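## Task

Put the grey-capped bottle upright on the wall ledge marked by a yellow label strip. Every other bottle must also finish on its own matching ledge, with each bottle's entire base resting on the ledge. Nothing may rely on the robot to stay in place at the end. Release everything and pull the grippers away afterwards.

## Robot and tools

Robot: two arms, left_arm and right_arm, each with a two-finger parallel gripper and a wrist camera. Both arms report into one shared scene frame: origin on the table top midway between the arms, +x pointing out over the table, +z up, and left_arm sits on the +y side (the names are not image sides). Arm bases: left_arm at (+0.047, +0.254, 0), right_arm at (-0.036, -0.302, 0). Each gripper's fingers point along its own +z axis and close along its y axis. The reported end_effector_position is the spot between the finger pads, just under 1 cm behind the tips.

Cameras: cam_high is fixed, roughly at (-0.46, 0, 1.22) looking down over the table; cam_left_wrist and cam_right_wrist ride on the hands. All images are 896x504.

The 16-number row. Every motion command uses one flat list of 16 numbers covering both arms, even if only one arm should move: left_arm x, y, z, qw, qx, qy, qz, opening, then right_arm in the same order. x, y, z are an absolute target position for that gripper in metres in the scene frame; qw..qz are an absolute target orientation quaternion (w first) in the same frame. Opening runs from -1 (closed) to +1 (fully open, 0.087 m); it is a target, not an offset. A target lying more than 0.6 m from the arm's last reported position along any gripper axis gets the call refused. To hold an orientation steady, repeat the same quaternion you sent before rather than copying the slightly drifted one from the result. For an arm that should not move, resend its last reported pose and its intended opening.

Tools:
- execute_actions: "actions" holds zero or one item. An empty list just returns the state. {"rows": [...], "steps": n} plays 1 to 15 rows, one per control step of 1/30 s (steps at most 15, default 15); the last row repeats if rows are fewer than steps. {"steps": n} alone is a wait of up to 300 steps, counted from the previous result, so your thinking time is included. Optional "pictures": true/false.
- move: "target" is one 16-number row as above; the grippers travel straight lines toward it, all finishing together, lasting 0.5 to 10 s (cut off at 10 s). "speed" is the top path speed in m/s, 0.002 to 0.5, default 0.25; rotation is capped at twice that value in rad/s. The opening is applied at the start. Paths do not avoid obstacles or the other arm. Grippers trail their path and can overshoot the speed, especially with the arm stretched out.
- wait: "seconds" 0 to 10; lets the simulation run with nothing new sent.
- zoom_image: "camera" (cam_high, cam_left_wrist, cam_right_wrist) and "region" [x0, y0, x1, y1] in image pixels from the top-left, no larger than 504x504.
- read_manual: only returns licence texts; no motion.
Always answer with a tool call, since a reply without one ends the run.

Control behaviour: each step the commanded pose is limited to within 70 mm and 16 degrees of where the gripper currently is, then solved by damped IK with position taking priority over orientation. After an action ends, the arm only continues to the last limited pose, so long reaches need follow-up commands. Joint friction can leave the hand up to about 31 mm off target, and very small corrections may not move it. Reported hand positions get less accurate at long reach. The simulation keeps running while you think and write.

Reading results: the state line lists each gripper's position and quaternion. grip_measured shows finger opening on the command scale; the last Joint positions value is the opening in metres. "Hand target" shows where each arm is currently being driven. "pose unreachable" and HELD mean a clearance check altered or blocked part of your command. The move line reports the outcome (done, off_target, moving, held, fault), limits (paced = pose clipped, held = some steps blocked, after which the arm may jump fast) and each gripper's distance to target. FAULT and MOTOR HOT lines flag stops and heating.

Gripping: command an opening below grip_measured to hold; about 0.02 below is a firm grip, a smaller margin is lighter. Pads push up to roughly 20 N; closing quickly squeezes harder and can even spring the fingers open.

Avoid: arms colliding or pressing on each other; knocking or dropping anything off the table; slamming, fast impacts, or driving a target deep past contact (pressing harder). Objects may occasionally be tugged or nudged by outside forces. Holding loads heats motors: warnings from 75 °C, a 10 s arm stop at 90 °C, and at 100 °C the arm goes limp and falls. Joint ranges (rad): waist -2.618 to 3.054, shoulder 0 to 3.142, elbow 0 to 3.142, wrist pitch -1.571 to 1.571, wrist yaw -1.571 to 1.571, wrist roll -2.094 to 2.094.

Each tool is called after ">>>" as name(argument=value, ...) on one line, values as JSON.

## Session

>>> execute_actions(actions=[])

Scene clock: 0.00 s of 7800.00 s.
left_arm: end_effector_position=(+0.4283, +0.2813, +0.3633) grip_measured=+0.989 end_effector_quat_wxyz=(+0.710, -0.027, +0.704, +0.022) | right_arm: end_effector_position=(+0.3496, -0.2935, +0.3555) grip_measured=+0.998 end_effector_quat_wxyz=(+0.705, -0.001, +0.709, +0.013)
Joint positions: left_arm=[-0.003  1.045  1.049  0.004  0.007 -0.008  0.087] | right_arm=[-0.004  1.056  1.037  0.013 -0.     0.016  0.087]
Joint velocities: left_arm=[-0.002 -0.012 -0.007  0.022  0.007  0.022 -0.001] | right_arm=[ 0.012  0.002 -0.012 -0.022 -0.007 -0.066 -0.   ]
Hand target (left_arm): +0.428, +0.281, +0.363; +0.710, -0.027, +0.704, +0.022
Hand target (right_arm): +0.350, -0.293, +0.355; +0.705, -0.001, +0.709, +0.013

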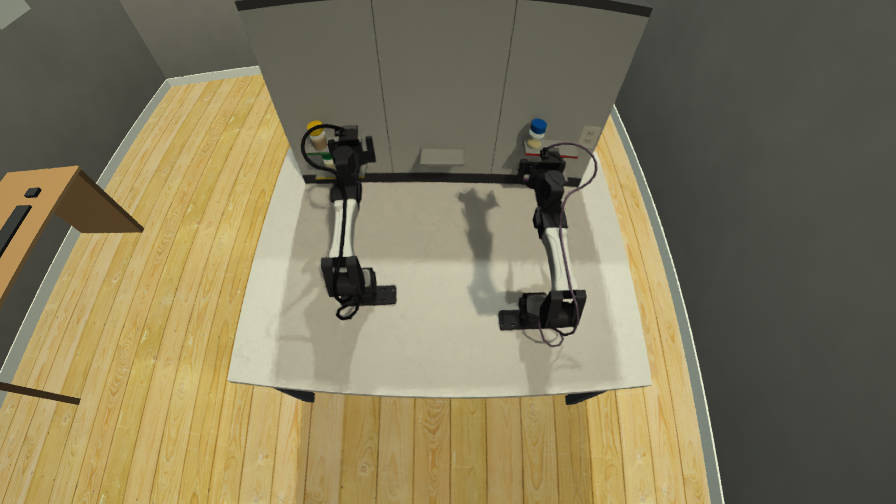

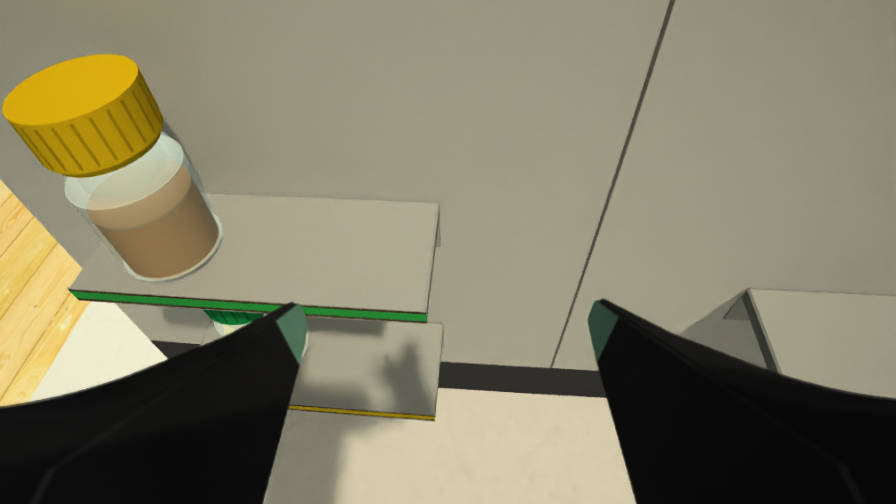

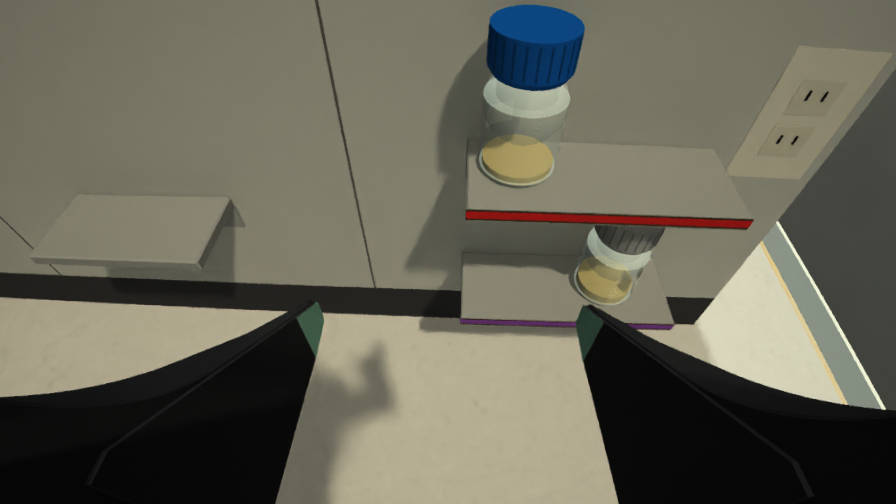

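>>> move(target=[0.33,0.38,0.22,0.707,0,0.707,0,1,0.38,-0.446,0.165,0.707,0,0.707,0,1])

Scene clock: 9.17 s of 7800.00 s.
left_arm: end_effector_position=(+0.3318, +0.3800, +0.2388) grip_measured=+0.989 end_effector_quat_wxyz=(+0.717, +0.016, +0.696, +0.019) | right_arm: end_effector_position=(+0.3785, -0.4447, +0.1775) grip_measured=+0.998 end_effector_quat_wxyz=(+0.714, -0.005, +0.701, -0.006)
Joint positions: left_arm=[0.774 0.823 0.442 0.427 0.851 0.016 0.087] | right_arm=[-0.562  1.536  0.593  0.964 -0.537 -0.005  0.087]
Joint velocities: left_arm=[-0.012  0.017 -0.002 -0.007  0.037  0.051  0.001] | right_arm=[ 0.017  0.012 -0.007 -0.007 -0.022  0.066  0.001]
Hand target (left_arm): +0.331, +0.380, +0.220; +0.706, +0.002, +0.708, +0.002
Hand target (right_arm): +0.375, -0.446, +0.165; +0.707, +0.001, +0.707, +0.001
Off the commanded pose (left_arm): 0.019 m, 3 deg.
Off the commanded pose (right_arm): 0.013 m, 1 deg.
After step 90, 4.30 s passed at rest.
move: off_target (left_arm, right_arm)
camera_calibration (this result's frames):
cam_left_wrist: T_world_to_cam=[[-0.0166459, -0.998336, -0.0552092, 0.396555], [-0.741847, 0.049352, -0.66875, 0.407542], [0.670362, 0.0298248, -0.741434, 0.0834569], [0, 0, 0, 1]] pos_world=[0.252988, 0.373293, 0.356315]
cam_right_wrist: T_world_to_cam=[[0.0158524, -0.999532, 0.0261641, -0.454498], [-0.739192, -0.0293364, -0.672855, 0.410639], [0.673308, -0.00867397, -0.739311, 0.0163502], [0, 0, 0, 1]] pos_world=[0.299738, -0.442097, 0.30028]

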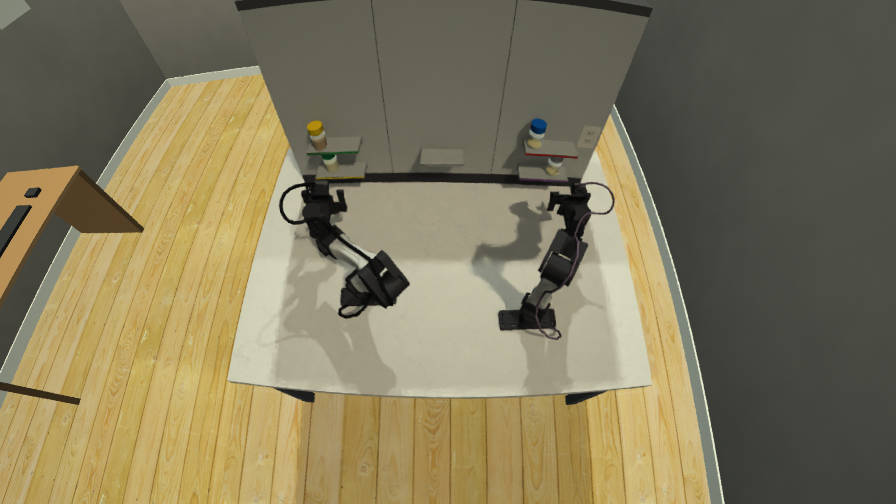

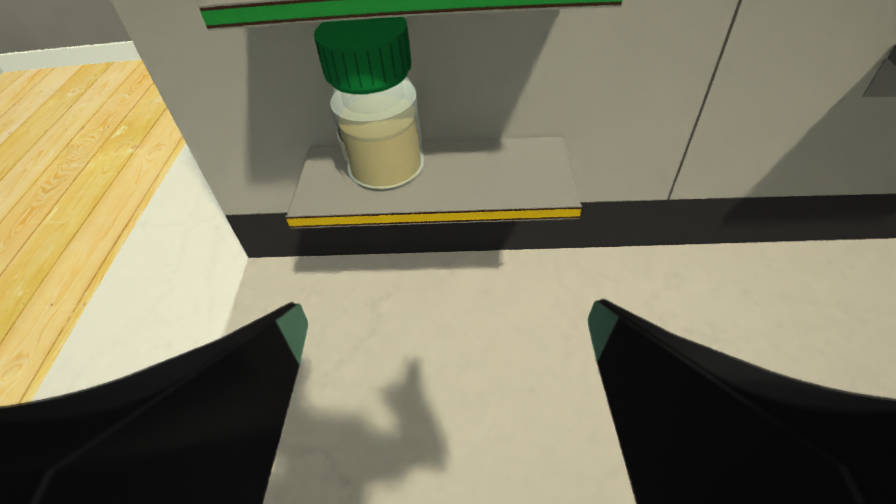

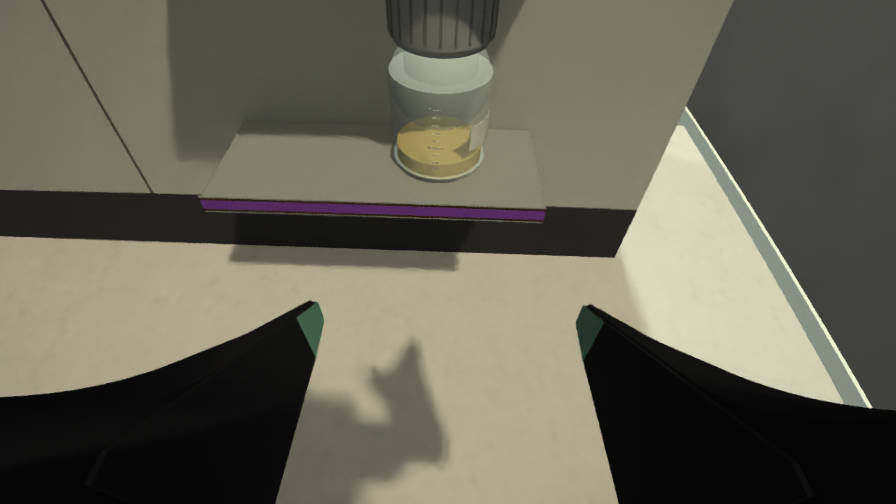

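>>> move(target=[0.33,0.335,0.22,0.755,0,0.656,0,1,0.46,-0.437,0.16,0.755,0,0.656,0,1])

>>> move(target=[0.33,0.335,0.22,0.755,0,0.656,0,1,0.553,-0.437,0.16,0.755,0,0.656,0,1], speed=0.08)

Scene clock: 14.00 s of 7800.00 s.
left_arm: end_effector_position=(+0.3320, +0.3380, +0.2292) grip_measured=+0.989 end_effector_quat_wxyz=(+0.758, +0.007, +0.653, +0.004) | right_arm: end_effector_position=(+0.4532, -0.4376, +0.1565) grip_measured=+0.998 end_effector_quat_wxyz=(+0.748, -0.003, +0.663, -0.000)
Joint positions: left_arm=[ 0.599  0.68   0.244  0.627  0.675 -0.104  0.087] | right_arm=[-0.439  1.904  0.774  1.262 -0.417  0.048  0.087]
Joint velocities: left_arm=[ 0.002 -0.002 -0.017 -0.007 -0.007 -0.051  0.001] | right_arm=[-0.017 -0.007  0.002  0.007  0.022 -0.007  0.   ]
Hand target (left_arm): +0.330, +0.335, +0.220; +0.755, +0.000, +0.656, -0.001
Hand target (right_arm): +0.459, -0.437, +0.160; +0.755, -0.001, +0.656, +0.000
Off the commanded pose (left_arm): 0.010 m, 1 deg.
Off the commanded pose (right_arm): 0.008 m, 1 deg.
After step 90, 0.73 s passed at rest.
move: done
camera_calibration (this result's frames):
cam_left_wrist: T_world_to_cam=[[-0.0230721, -0.99946, -0.0233912, 0.349284], [-0.657165, 0.0327942, -0.753033, 0.40011], [0.753393, -0.00200216, -0.657567, 0.0414683], [0, 0, 0, 1]] pos_world=[0.239755, 0.336057, 0.336734]
cam_right_wrist: T_world_to_cam=[[0.0201498, -0.999645, 0.0174064, -0.448701], [-0.666695, -0.0264086, -0.744863, 0.431643], [0.745058, 0.00340406, -0.666991, -0.088002], [0, 0, 0, 1]] pos_world=[0.362382, -0.436843, 0.270628]

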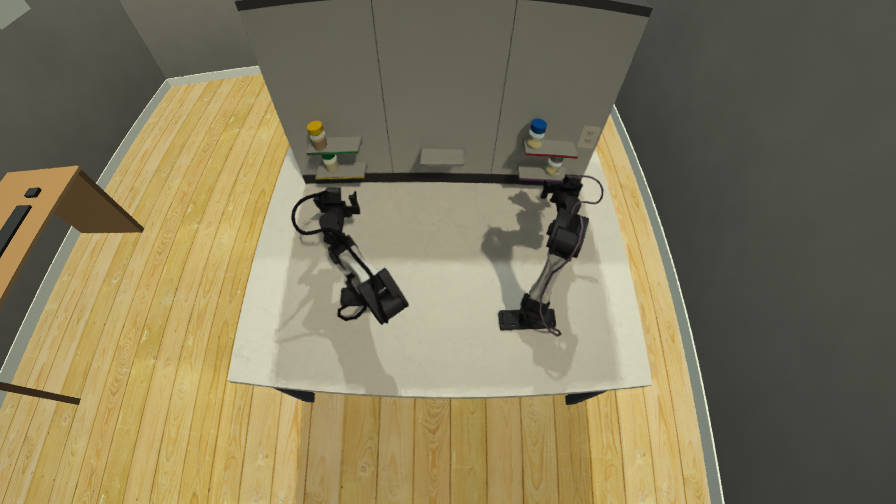

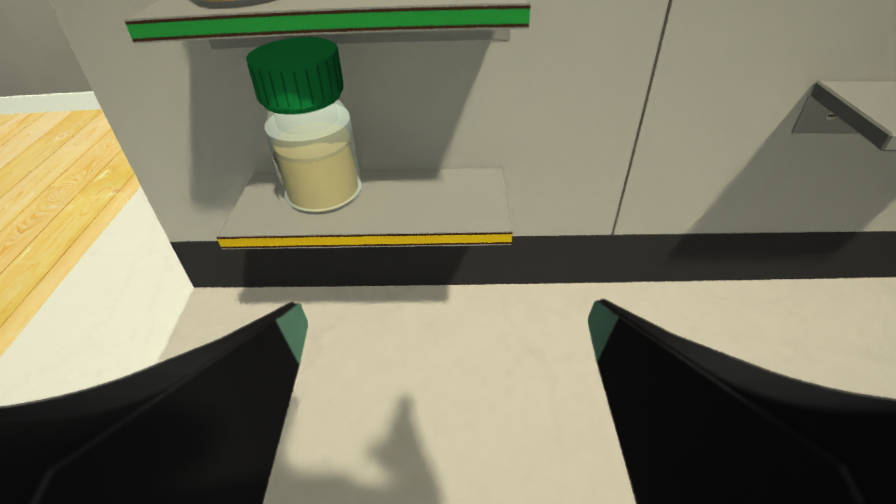

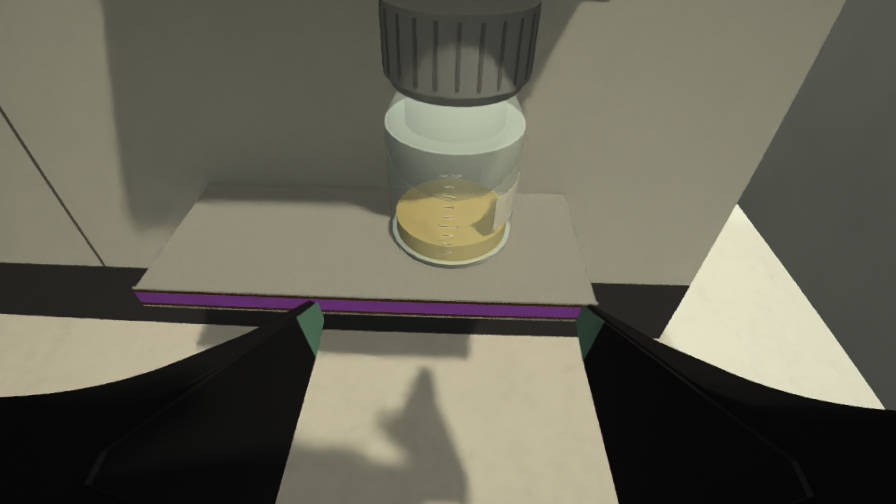

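Scene clock: 15.63 s of 7800.00 s.
left_arm: end_effector_position=(+0.3320, +0.3387, +0.2295) grip_measured=+0.989 end_effector_quat_wxyz=(+0.758, +0.006, +0.652, +0.006) | right_arm: end_effector_position=(+0.5472, -0.4391, +0.1680) grip_measured=+0.998 end_effector_quat_wxyz=(+0.762, -0.004, +0.648, -0.001)
Joint positions: left_arm=[ 0.599  0.68   0.244  0.628  0.671 -0.104  0.087] | right_arm=[-0.353  2.147  1.184  1.134 -0.33   0.048  0.087]
Joint velocities: left_arm=[-0.002  0.002 -0.007 -0.051  0.022  0.037 -0.001] | right_arm=[ 0.002 -0.007  0.002  0.007 -0.007 -0.022 -0.   ]
Hand target (left_arm): +0.330, +0.335, +0.220; +0.755, +0.000, +0.656, -0.000
Hand target (right_arm): +0.553, -0.437, +0.159; +0.755, -0.000, +0.656, -0.000
Off the commanded pose (left_arm): 0.010 m, 1 deg.
Off the commanded pose (right_arm): 0.010 m, 1 deg.
move: done
camera_calibration (this result's frames):
cam_left_wrist: T_world_to_cam=[[-0.0189218, -0.999544, -0.0235177, 0.348703], [-0.656247, 0.0301621, -0.753943, 0.401138], [0.754309, 0.00116748, -0.656518, 0.0400643], [0, 0, 0, 1]] pos_world=[0.239623, 0.336398, 0.336939]
cam_right_wrist: T_world_to_cam=[[0.0191901, -0.999606, 0.0204852, -0.452252], [-0.63509, -0.0280116, -0.77193, 0.489378], [0.7722, 0.00180347, -0.635377, -0.171224], [0, 0, 0, 1]] pos_world=[0.451697, -0.438057, 0.278238]

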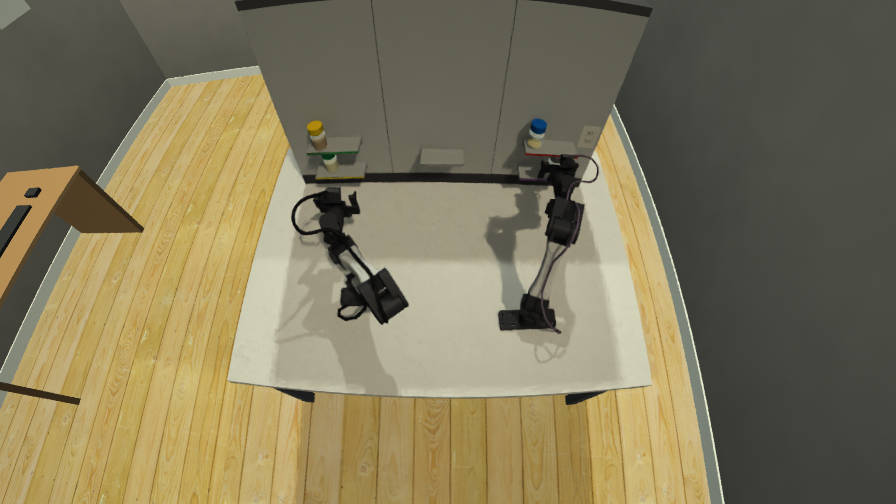

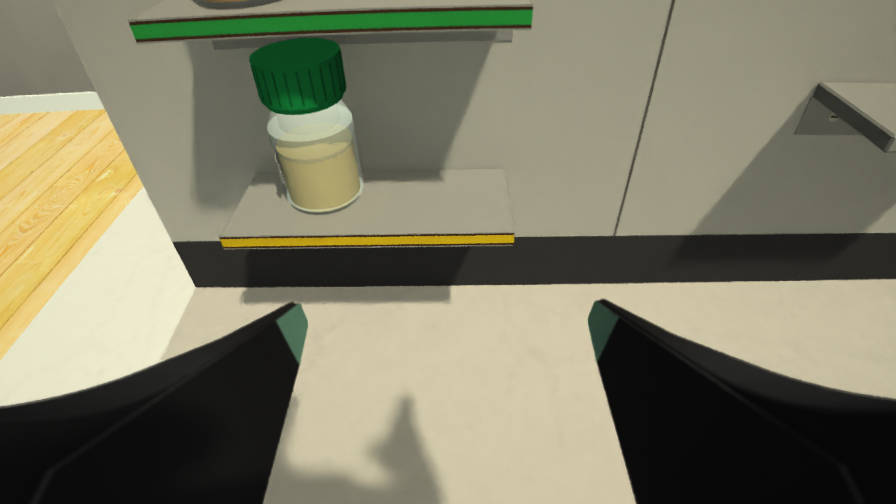

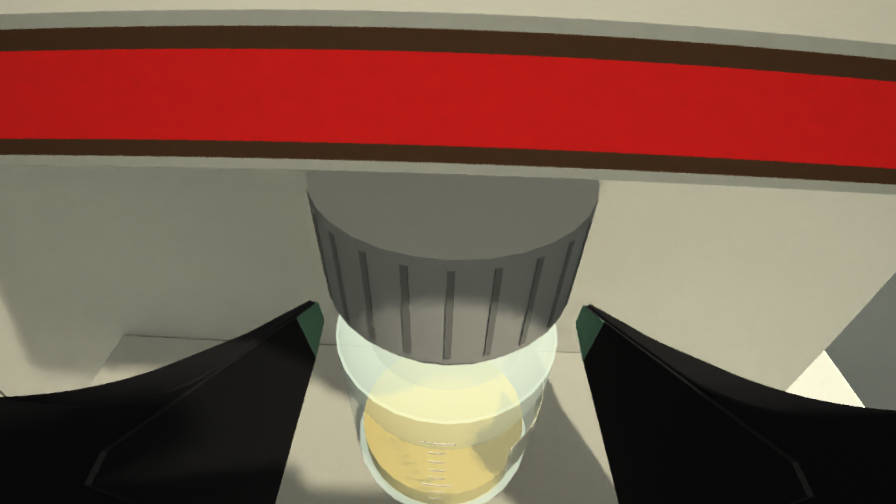

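>>> move(target=[0.33,0.335,0.22,0.755,0,0.656,0,1,0.562,-0.437,0.14,0.755,0,0.656,0,1], speed=0.05)

Scene clock: 18.57 s of 7800.00 s.
left_arm: end_effector_position=(+0.3320, +0.3387, +0.2295) grip_measured=+0.989 end_effector_quat_wxyz=(+0.758, +0.006, +0.652, +0.006) | right_arm: end_effector_position=(+0.5559, -0.4397, +0.1512) grip_measured=+0.998 end_effector_quat_wxyz=(+0.759, -0.000, +0.651, +0.001)
Joint positions: left_arm=[ 0.599  0.68   0.244  0.628  0.671 -0.104  0.087] | right_arm=[-0.348  2.208  1.217  1.153 -0.322  0.053  0.087]
Joint velocities: left_arm=[-0.012 -0.002  0.007  0.066  0.022 -0.095  0.001] | right_arm=[-0.007  0.012  0.007  0.022 -0.051 -0.022 -0.   ]
Hand target (left_arm): +0.330, +0.335, +0.220; +0.755, +0.000, +0.656, -0.000
Hand target (right_arm): +0.561, -0.437, +0.140; +0.755, +0.000, +0.656, -0.000
Off the commanded pose (left_arm): 0.010 m, 1 deg.
Off the commanded pose (right_arm): 0.013 m, 1 deg.
move: off_target (right_arm)
camera_calibration (this result's frames):
cam_left_wrist: T_world_to_cam=[[-0.0189218, -0.999544, -0.0235177, 0.348703], [-0.656247, 0.0301621, -0.753943, 0.401138], [0.754309, 0.00116748, -0.656518, 0.0400643], [0, 0, 0, 1]] pos_world=[0.239623, 0.336398, 0.336939]
cam_right_wrist: T_world_to_cam=[[0.0174927, -0.999782, 0.0114274, -0.450424], [-0.641748, -0.0199912, -0.766655, 0.488388], [0.766716, 0.00607738, -0.641958, -0.182599], [0, 0, 0, 1]] pos_world=[0.461303, -0.439452, 0.262351]

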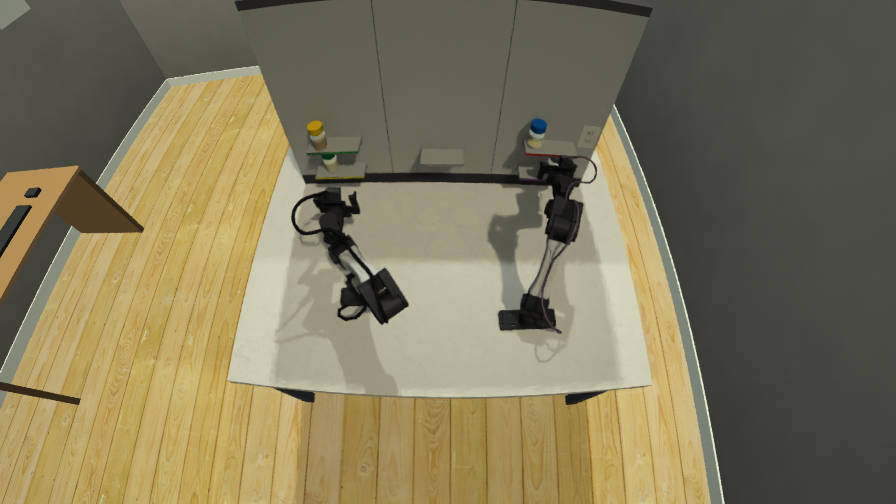

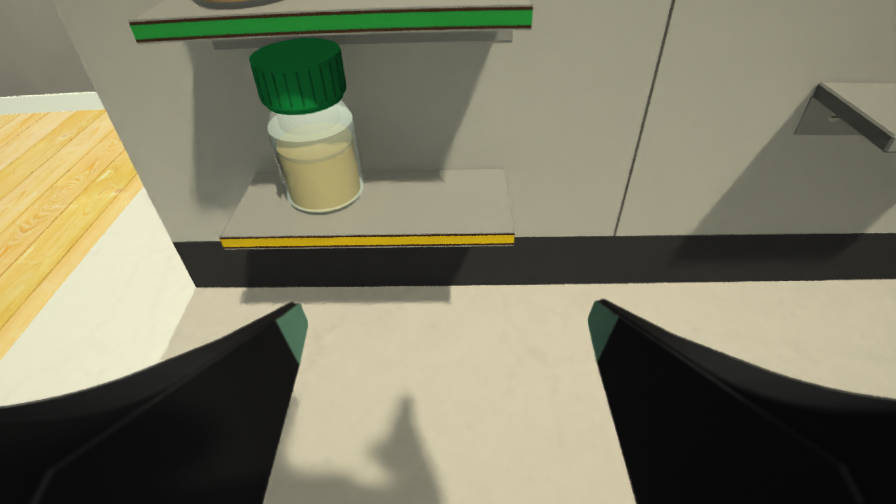

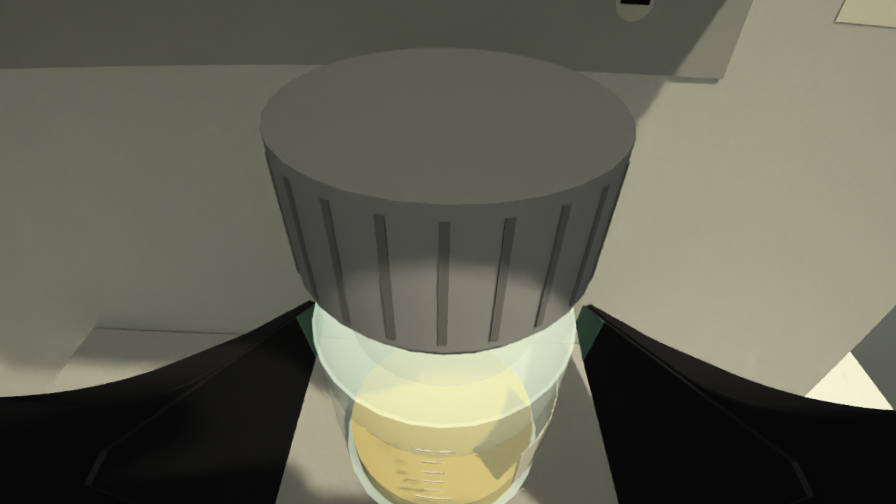

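>>> move(target=[0.33,0.335,0.22,0.755,0,0.656,0,1,0.562,-0.437,0.14,0.755,0,0.656,0,0.1])

Scene clock: 19.90 s of 7800.00 s.
left_arm: end_effector_position=(+0.3320, +0.3387, +0.2296) grip_measured=+0.989 end_effector_quat_wxyz=(+0.758, +0.006, +0.652, +0.006) | right_arm: end_effector_position=(+0.5559, -0.4396, +0.1512) grip_measured=+0.223 end_effector_quat_wxyz=(+0.759, -0.000, +0.651, +0.001)
Joint positions: left_arm=[ 0.599  0.68   0.244  0.629  0.671 -0.104  0.087] | right_arm=[-0.348  2.208  1.217  1.154 -0.322  0.053  0.053]
Joint velocities: left_arm=[-0.022 -0.007  0.002 -0.066  0.037 -0.066 -0.   ] | right_arm=[ 0.012 -0.012 -0.007 -0.037  0.022 -0.007 -0.   ]
Hand target (left_arm): +0.330, +0.335, +0.220; +0.755, +0.000, +0.656, -0.000
Hand target (right_arm): +0.561, -0.437, +0.140; +0.755, -0.000, +0.656, -0.000
Off the commanded pose (left_arm): 0.010 m, 1 deg.
Off the commanded pose (right_arm): 0.013 m, 1 deg.
move: off_target (right_arm)
camera_calibration (this result's frames):
cam_left_wrist: T_world_to_cam=[[-0.0189147, -0.999539, -0.0237627, 0.348757], [-0.656023, 0.0303427, -0.754131, 0.401107], [0.754504, 0.00132466, -0.656294, 0.039948], [0, 0, 0, 1]] pos_world=[0.239591, 0.336372, 0.336992]
cam_right_wrist: T_world_to_cam=[[0.0179821, -0.999779, 0.0108595, -0.450515], [-0.641477, -0.0198674, -0.766885, 0.488307], [0.766932, 0.00682408, -0.641693, -0.182469], [0, 0, 0, 1]] pos_world=[0.46128, -0.439469, 0.262278]

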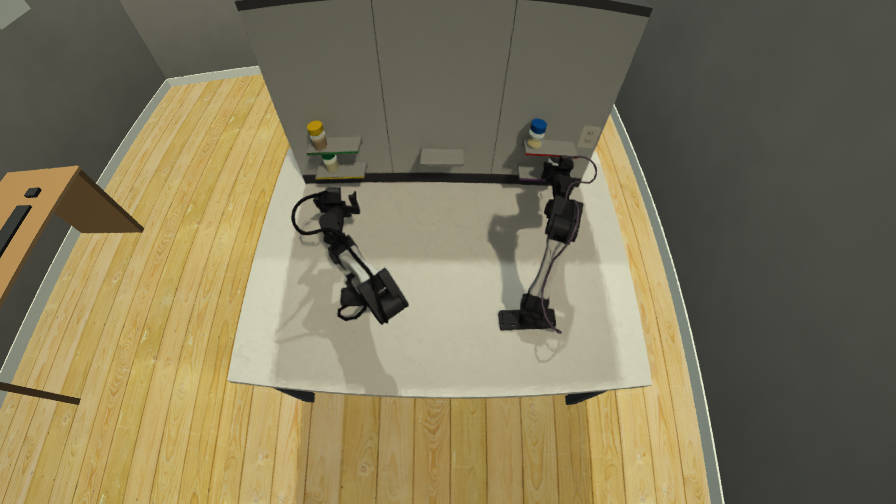

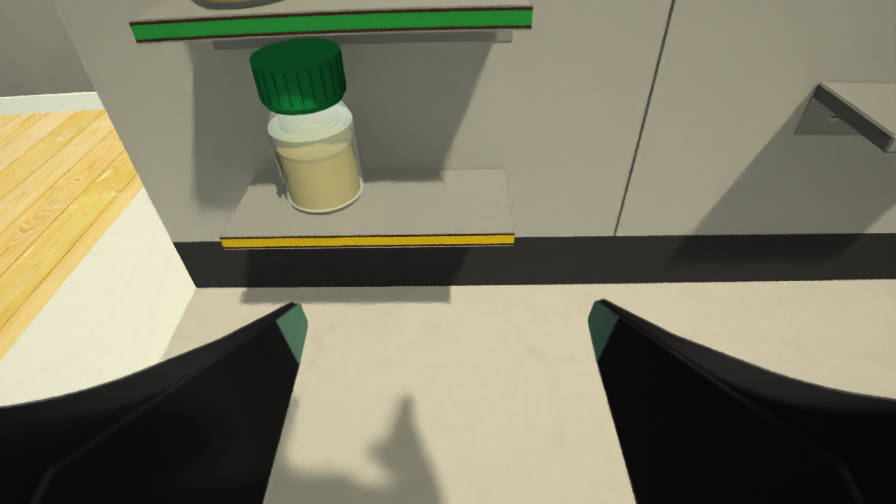

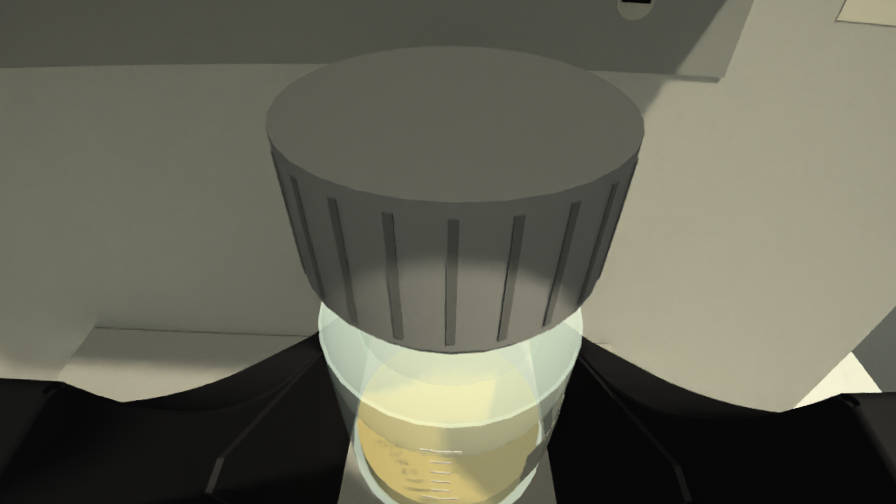

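>>> move(target=[0.33,0.335,0.22,0.755,0,0.656,0,1,0.43,-0.437,0.155,0.755,0,0.656,0,0.1], speed=0.12)

>>> move(target=[0.22,0.2,0.1,0.710,0.224,0.617,-0.258,1,0.38,0.02,0.07,0.710,-0.224,0.617,0.258,0.1])

Scene clock: 23.00 s of 7800.00 s.
left_arm: end_effector_position=(+0.3320, +0.3387, +0.2297) grip_measured=+0.989 end_effector_quat_wxyz=(+0.758, +0.006, +0.652, +0.006) | right_arm: end_effector_position=(+0.4345, -0.4357, +0.1375) grip_measured=+0.223 end_effector_quat_wxyz=(+0.735, +0.008, +0.678, +0.005)
Joint positions: left_arm=[ 0.599  0.68   0.244  0.629  0.671 -0.104  0.087] | right_arm=[-0.453  1.886  0.69   1.283 -0.423  0.054  0.053]
Joint velocities: left_arm=[ 0.012 -0.007  0.012  0.066 -0.051 -0.037  0.   ] | right_arm=[-0.002 -0.007 -0.002 -0.007 -0.022 -0.066 -0.001]
Hand target (left_arm): +0.330, +0.335, +0.220; +0.755, +0.000, +0.656, -0.000
Hand target (right_arm): +0.430, -0.436, +0.156; +0.754, -0.000, +0.656, +0.000
Off the commanded pose (left_arm): 0.011 m, 1 deg.
Off the commanded pose (right_arm): 0.018 m, 4 deg.
move: off_target (left_arm, right_arm)
camera_calibration (this result's frames):
cam_left_wrist: T_world_to_cam=[[-0.0189077, -0.999533, -0.0240077, 0.348811], [-0.655799, 0.0305233, -0.754319, 0.401076], [0.754699, 0.0014818, -0.656069, 0.0398317], [0, 0, 0, 1]] pos_world=[0.239559, 0.336347, 0.337045]
cam_right_wrist: T_world_to_cam=[[0.0128974, -0.999896, -0.00646127, -0.439702], [-0.696535, -0.0043479, -0.71751, 0.423925], [0.717407, 0.0137545, -0.696519, -0.0660745], [0, 0, 0, 1]] pos_world=[0.348352, -0.436904, 0.255307]

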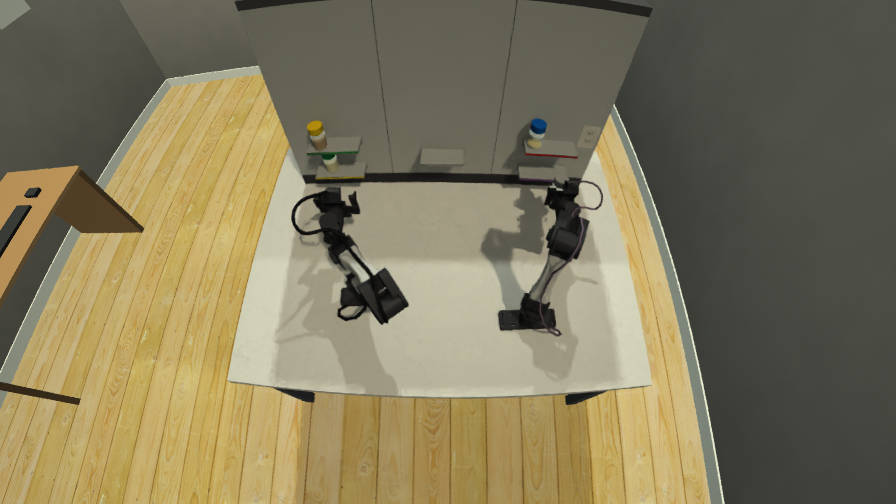

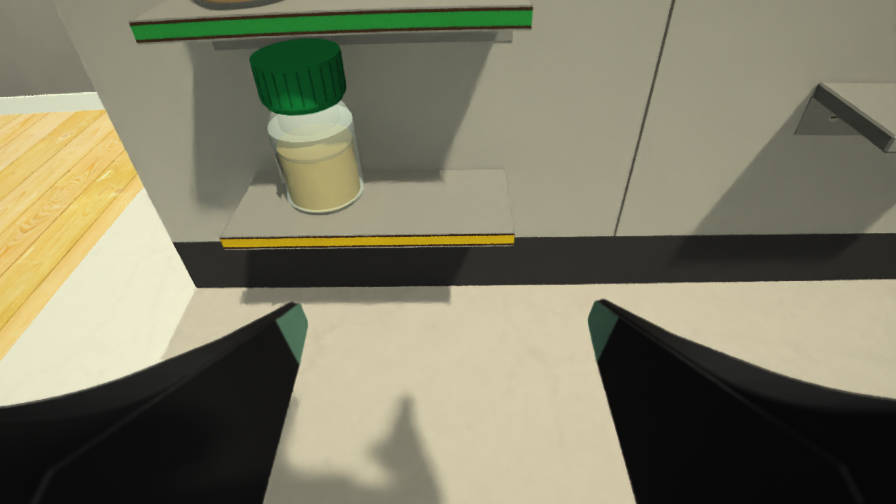

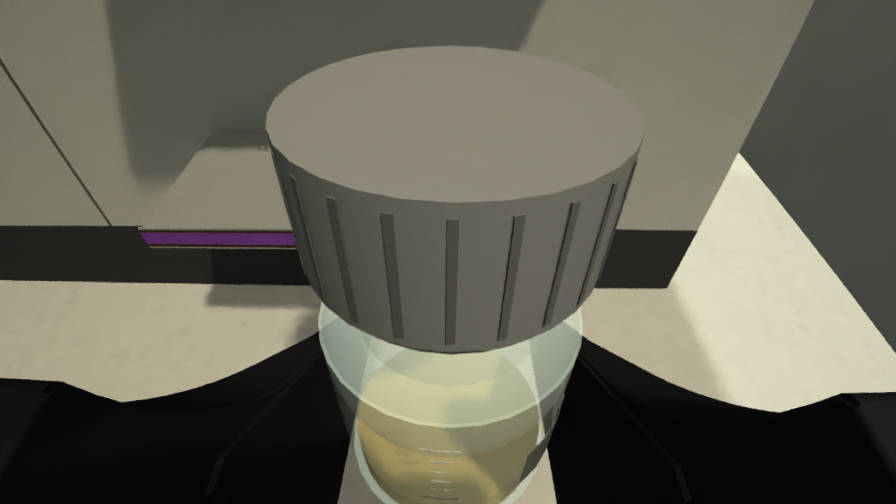

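Scene clock: 25.37 s of 7800.00 s.
left_arm: end_effector_position=(+0.2356, +0.2025, +0.1160) grip_measured=+0.989 end_effector_quat_wxyz=(+0.664, +0.253, +0.661, -0.241) | right_arm: end_effector_position=(+0.3720, +0.0141, +0.0509) grip_measured=+0.223 end_effector_quat_wxyz=(+0.675, -0.235, +0.650, +0.256)
Joint positions: left_arm=[ 0.773  0.22   0.029 -0.162  1.565  0.371  0.087] | right_arm=[ 0.608  2.24   0.757  1.527 -0.078  0.019  0.053]
Joint velocities: left_arm=[-0.002 -0.012  0.002  0.037 -0.007 -0.051 -0.001] | right_arm=[ 0.002 -0.032 -0.007 -0.022 -0.037  0.022 -0.   ]
Hand target (left_arm): +0.236, +0.203, +0.116; +0.664, +0.251, +0.662, -0.242
Hand target (right_arm): +0.380, +0.017, +0.070; +0.703, -0.227, +0.624, +0.256
Off the commanded pose (left_arm): 0.022 m, 8 deg.
Off the commanded pose (right_arm): 0.022 m, 6 deg.
joint sent to its limit (right arm) — the command would take joint 4 (wrist pitch) past its upper limit, so that joint was sent only as far as its limit.
move: held (left_arm), off_target (right_arm); limits=held; held on 6 of 71 steps (left_arm), including the last (left_arm)
pose unreachable (left arm): on one or more control steps of this call this arm could not follow its commanded pose, so it was not sent that pose on those steps. On the call's last step it was still not sent that pose. It may still have moved: this result reports where it is.
cause: the commanded pose would bring two parts of the arm too close to each other (its upper arm (the part past joint 2) and its wrist (the part past joint 4), with joints 3 (elbow) and 4 (wrist pitch) between them).
camera_calibration (this result's frames):
cam_left_wrist: T_world_to_cam=[[-0.669569, -0.742433, -0.0216855, 0.309075], [-0.557463, 0.521617, -0.645872, 0.121071], [0.490828, -0.420367, -0.763138, 0.198252], [0, 0, 0, 1]] pos_world=[0.177132, 0.249653, 0.236193]
cam_right_wrist: T_world_to_cam=[[0.664497, -0.747277, -0.00461396, -0.235746], [-0.541753, -0.477468, -0.691757, 0.267966], [0.514731, 0.46217, -0.722116, -0.0174112], [0, 0, 0, 1]] pos_world=[0.310786, -0.0401755, 0.171707]

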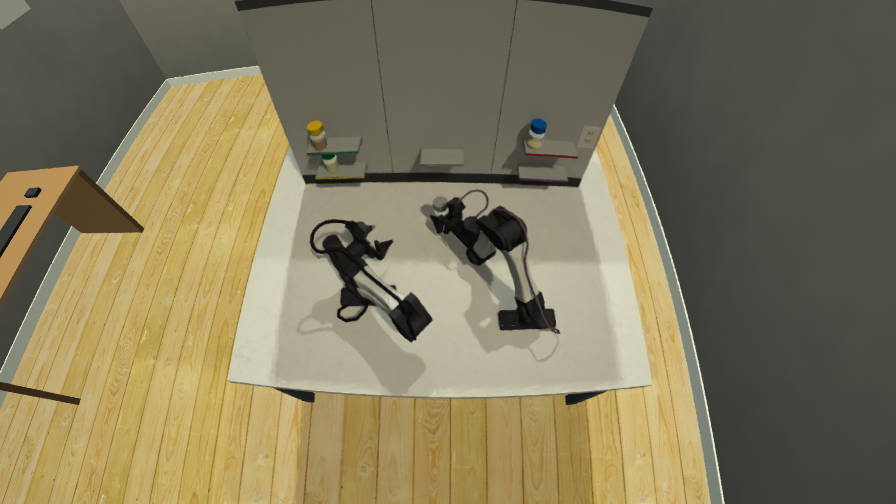

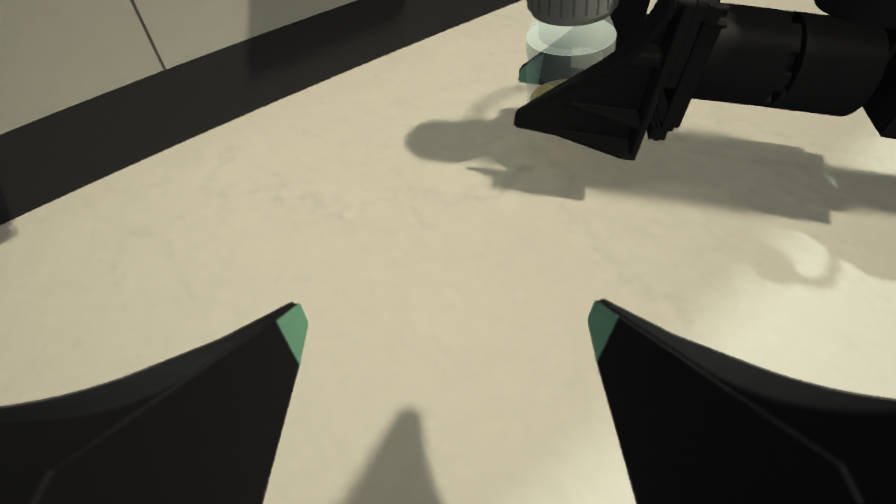

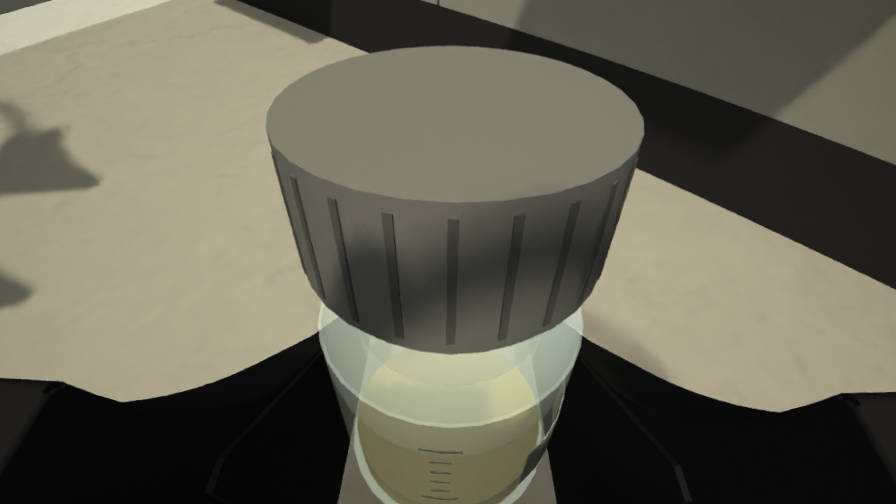

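>>> move(target=[0.33,0.24,0.15,0.683,0.183,0.683,-0.183,1,0.45,0.03,0.06,0.710,-0.224,0.617,0.258,0.1], speed=0.15)

>>> move(target=[0.33,0.24,0.15,0.683,0.183,0.683,-0.183,1,0.45,0.03,0.025,0.710,-0.224,0.617,0.258,0.1], speed=0.04)

Scene clock: 29.67 s of 7800.00 s.
left_arm: end_effector_position=(+0.3319, +0.2417, +0.1648) grip_measured=+0.989 end_effector_quat_wxyz=(+0.694, +0.197, +0.670, -0.171) | right_arm: end_effector_position=(+0.4431, +0.0286, +0.0491) grip_measured=+0.223 end_effector_quat_wxyz=(+0.697, -0.227, +0.631, +0.254)
Joint positions: left_arm=[0.441 0.904 0.159 0.791 1.048 0.005 0.087] | right_arm=[ 0.54   2.409  1.067  1.445 -0.131  0.018  0.053]
Joint velocities: left_arm=[ 0.002 -0.022  0.012  0.022  0.007 -0.051 -0.001] | right_arm=[-0.017 -0.007 -0.012 -0.022 -0.022  0.007  0.001]
Hand target (left_arm): +0.330, +0.239, +0.151; +0.683, +0.183, +0.683, -0.183
Hand target (right_arm): +0.450, +0.030, +0.059; +0.709, -0.224, +0.616, +0.258
Off the commanded pose (left_arm): 0.015 m, 3 deg.
Off the commanded pose (right_arm): 0.013 m, 2 deg.
move: off_target (left_arm, right_arm)
camera_calibration (this result's frames):
cam_left_wrist: T_world_to_cam=[[-0.520119, -0.852631, -0.0499682, 0.38541], [-0.620645, 0.4175, -0.663697, 0.234919], [0.58675, -0.314189, -0.746331, 0.144369], [0, 0, 0, 1]] pos_world=[0.261551, 0.275893, 0.28292]
cam_right_wrist: T_world_to_cam=[[0.653136, -0.757209, 0.00687873, -0.267421], [-0.511921, -0.448218, -0.732828, 0.300141], [0.557987, 0.475115, -0.680379, -0.0835485], [0, 0, 0, 1]] pos_world=[0.37493, -0.02827, 0.164947]

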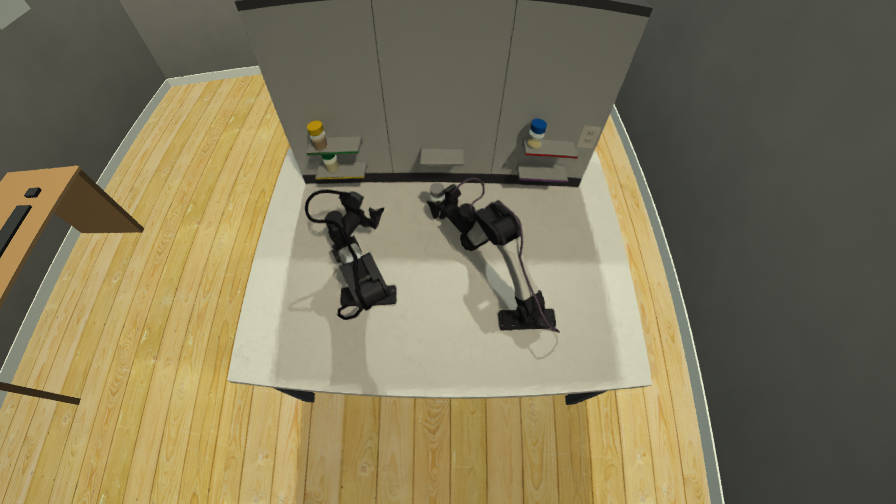

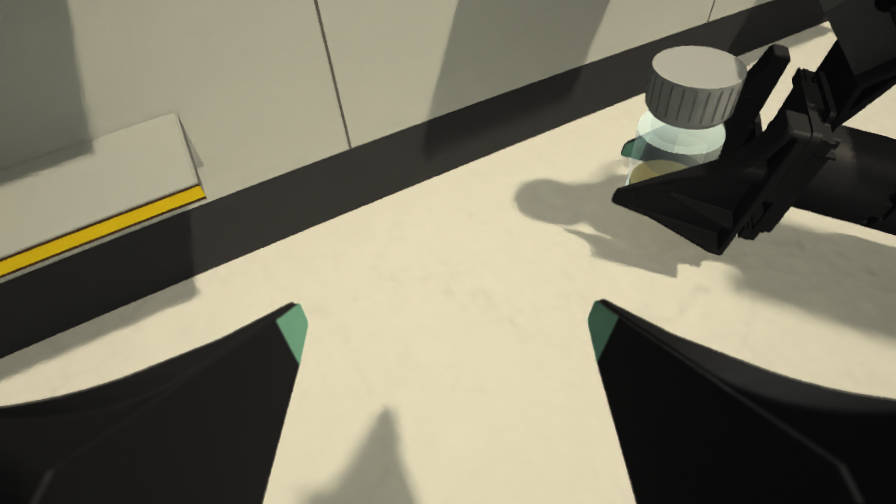

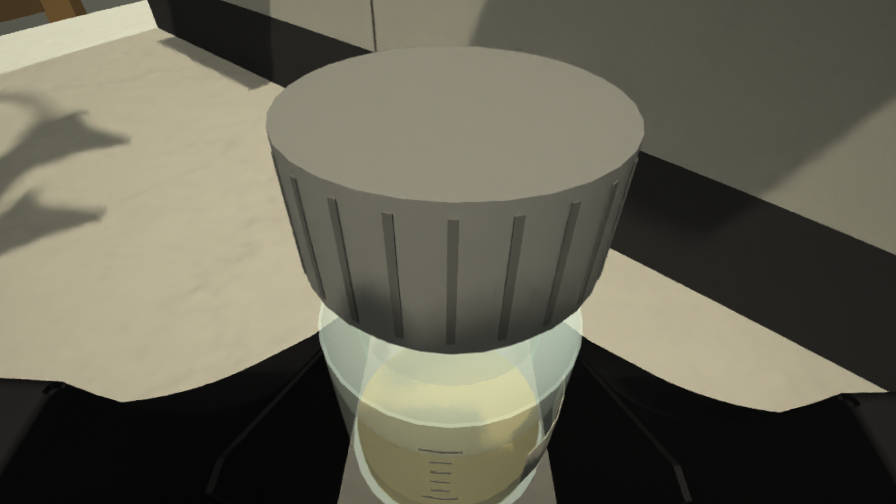

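Scene clock: 30.60 s of 7800.00 s.
left_arm: end_effector_position=(+0.3319, +0.2417, +0.1648) grip_measured=+0.989 end_effector_quat_wxyz=(+0.694, +0.197, +0.670, -0.171) | right_arm: end_effector_position=(+0.4446, +0.0296, +0.0203) grip_measured=+0.223 end_effector_quat_wxyz=(+0.698, -0.226, +0.629, +0.255)
Joint positions: left_arm=[0.441 0.904 0.159 0.791 1.048 0.005 0.087] | right_arm=[ 0.54   2.517  1.104  1.519 -0.131  0.018  0.053]
Joint velocities: left_arm=[ 0.002 -0.002 -0.017 -0.007  0.007  0.007 -0.   ] | right_arm=[-0.007  0.017 -0.002 -0.022  0.007  0.022  0.   ]
Hand target (left_arm): +0.330, +0.240, +0.150; +0.683, +0.183, +0.683, -0.183
Hand target (right_arm): +0.449, +0.030, +0.025; +0.709, -0.224, +0.617, +0.258
Off the commanded pose (left_arm): 0.015 m, 3 deg.
Off the commanded pose (right_arm): 0.007 m, 2 deg.
move: off_target (left_arm)
camera_calibration (this result's frames):
cam_left_wrist: T_world_to_cam=[[-0.520119, -0.852631, -0.0499682, 0.38541], [-0.620645, 0.4175, -0.663697, 0.234919], [0.58675, -0.314189, -0.746331, 0.144369], [0, 0, 0, 1]] pos_world=[0.261551, 0.275893, 0.28292]
cam_right_wrist: T_world_to_cam=[[0.653115, -0.757223, 0.00738709, -0.267488], [-0.509791, -0.446873, -0.735131, 0.2793], [0.559959, 0.476359, -0.677885, -0.105397], [0, 0, 0, 1]] pos_world=[0.376103, -0.0275294, 0.135852]

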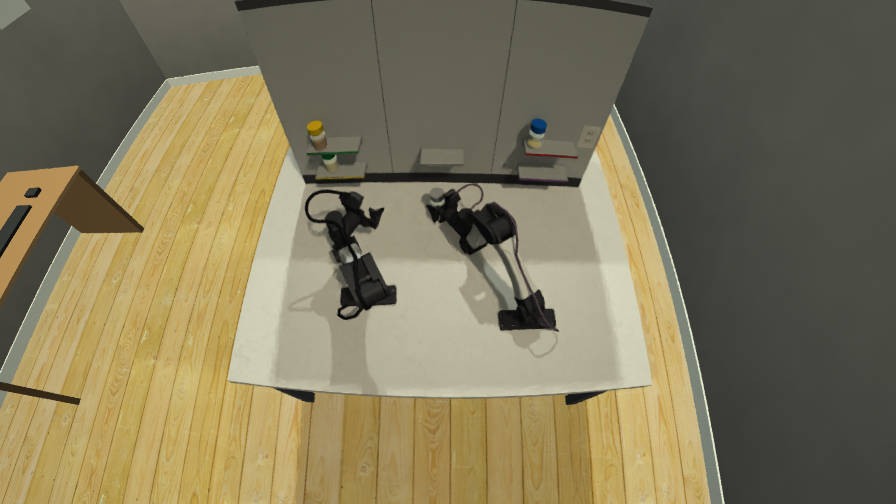

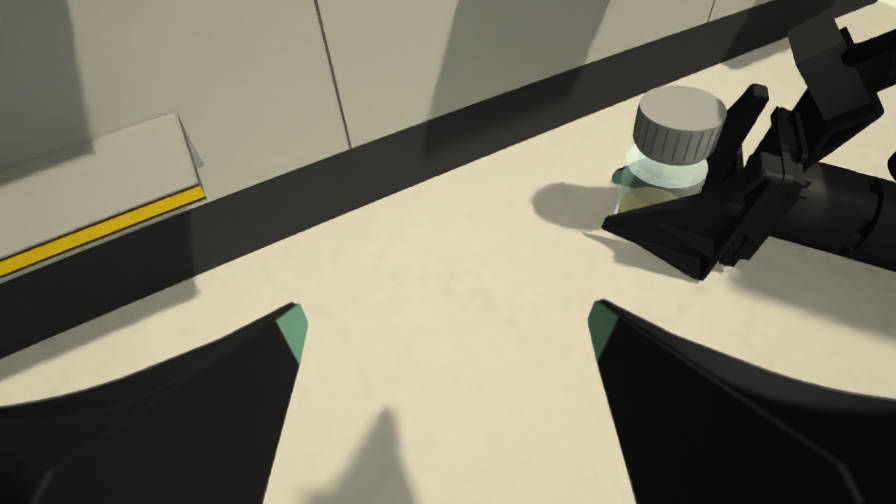

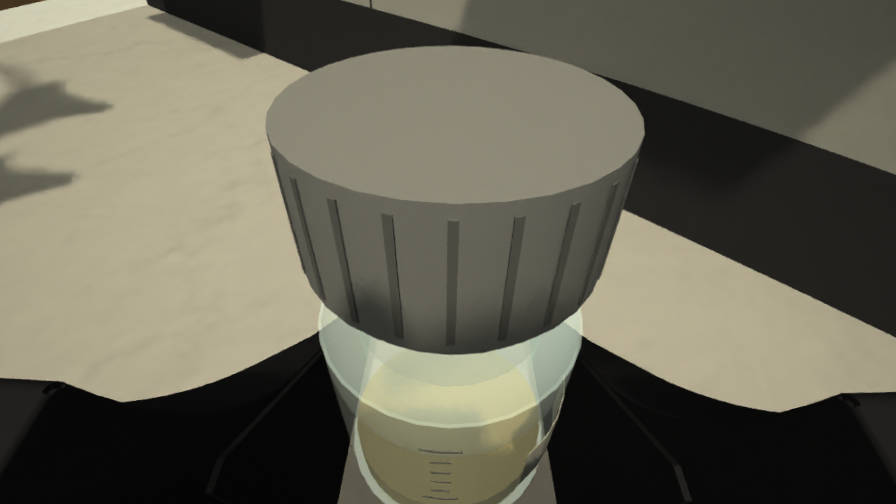

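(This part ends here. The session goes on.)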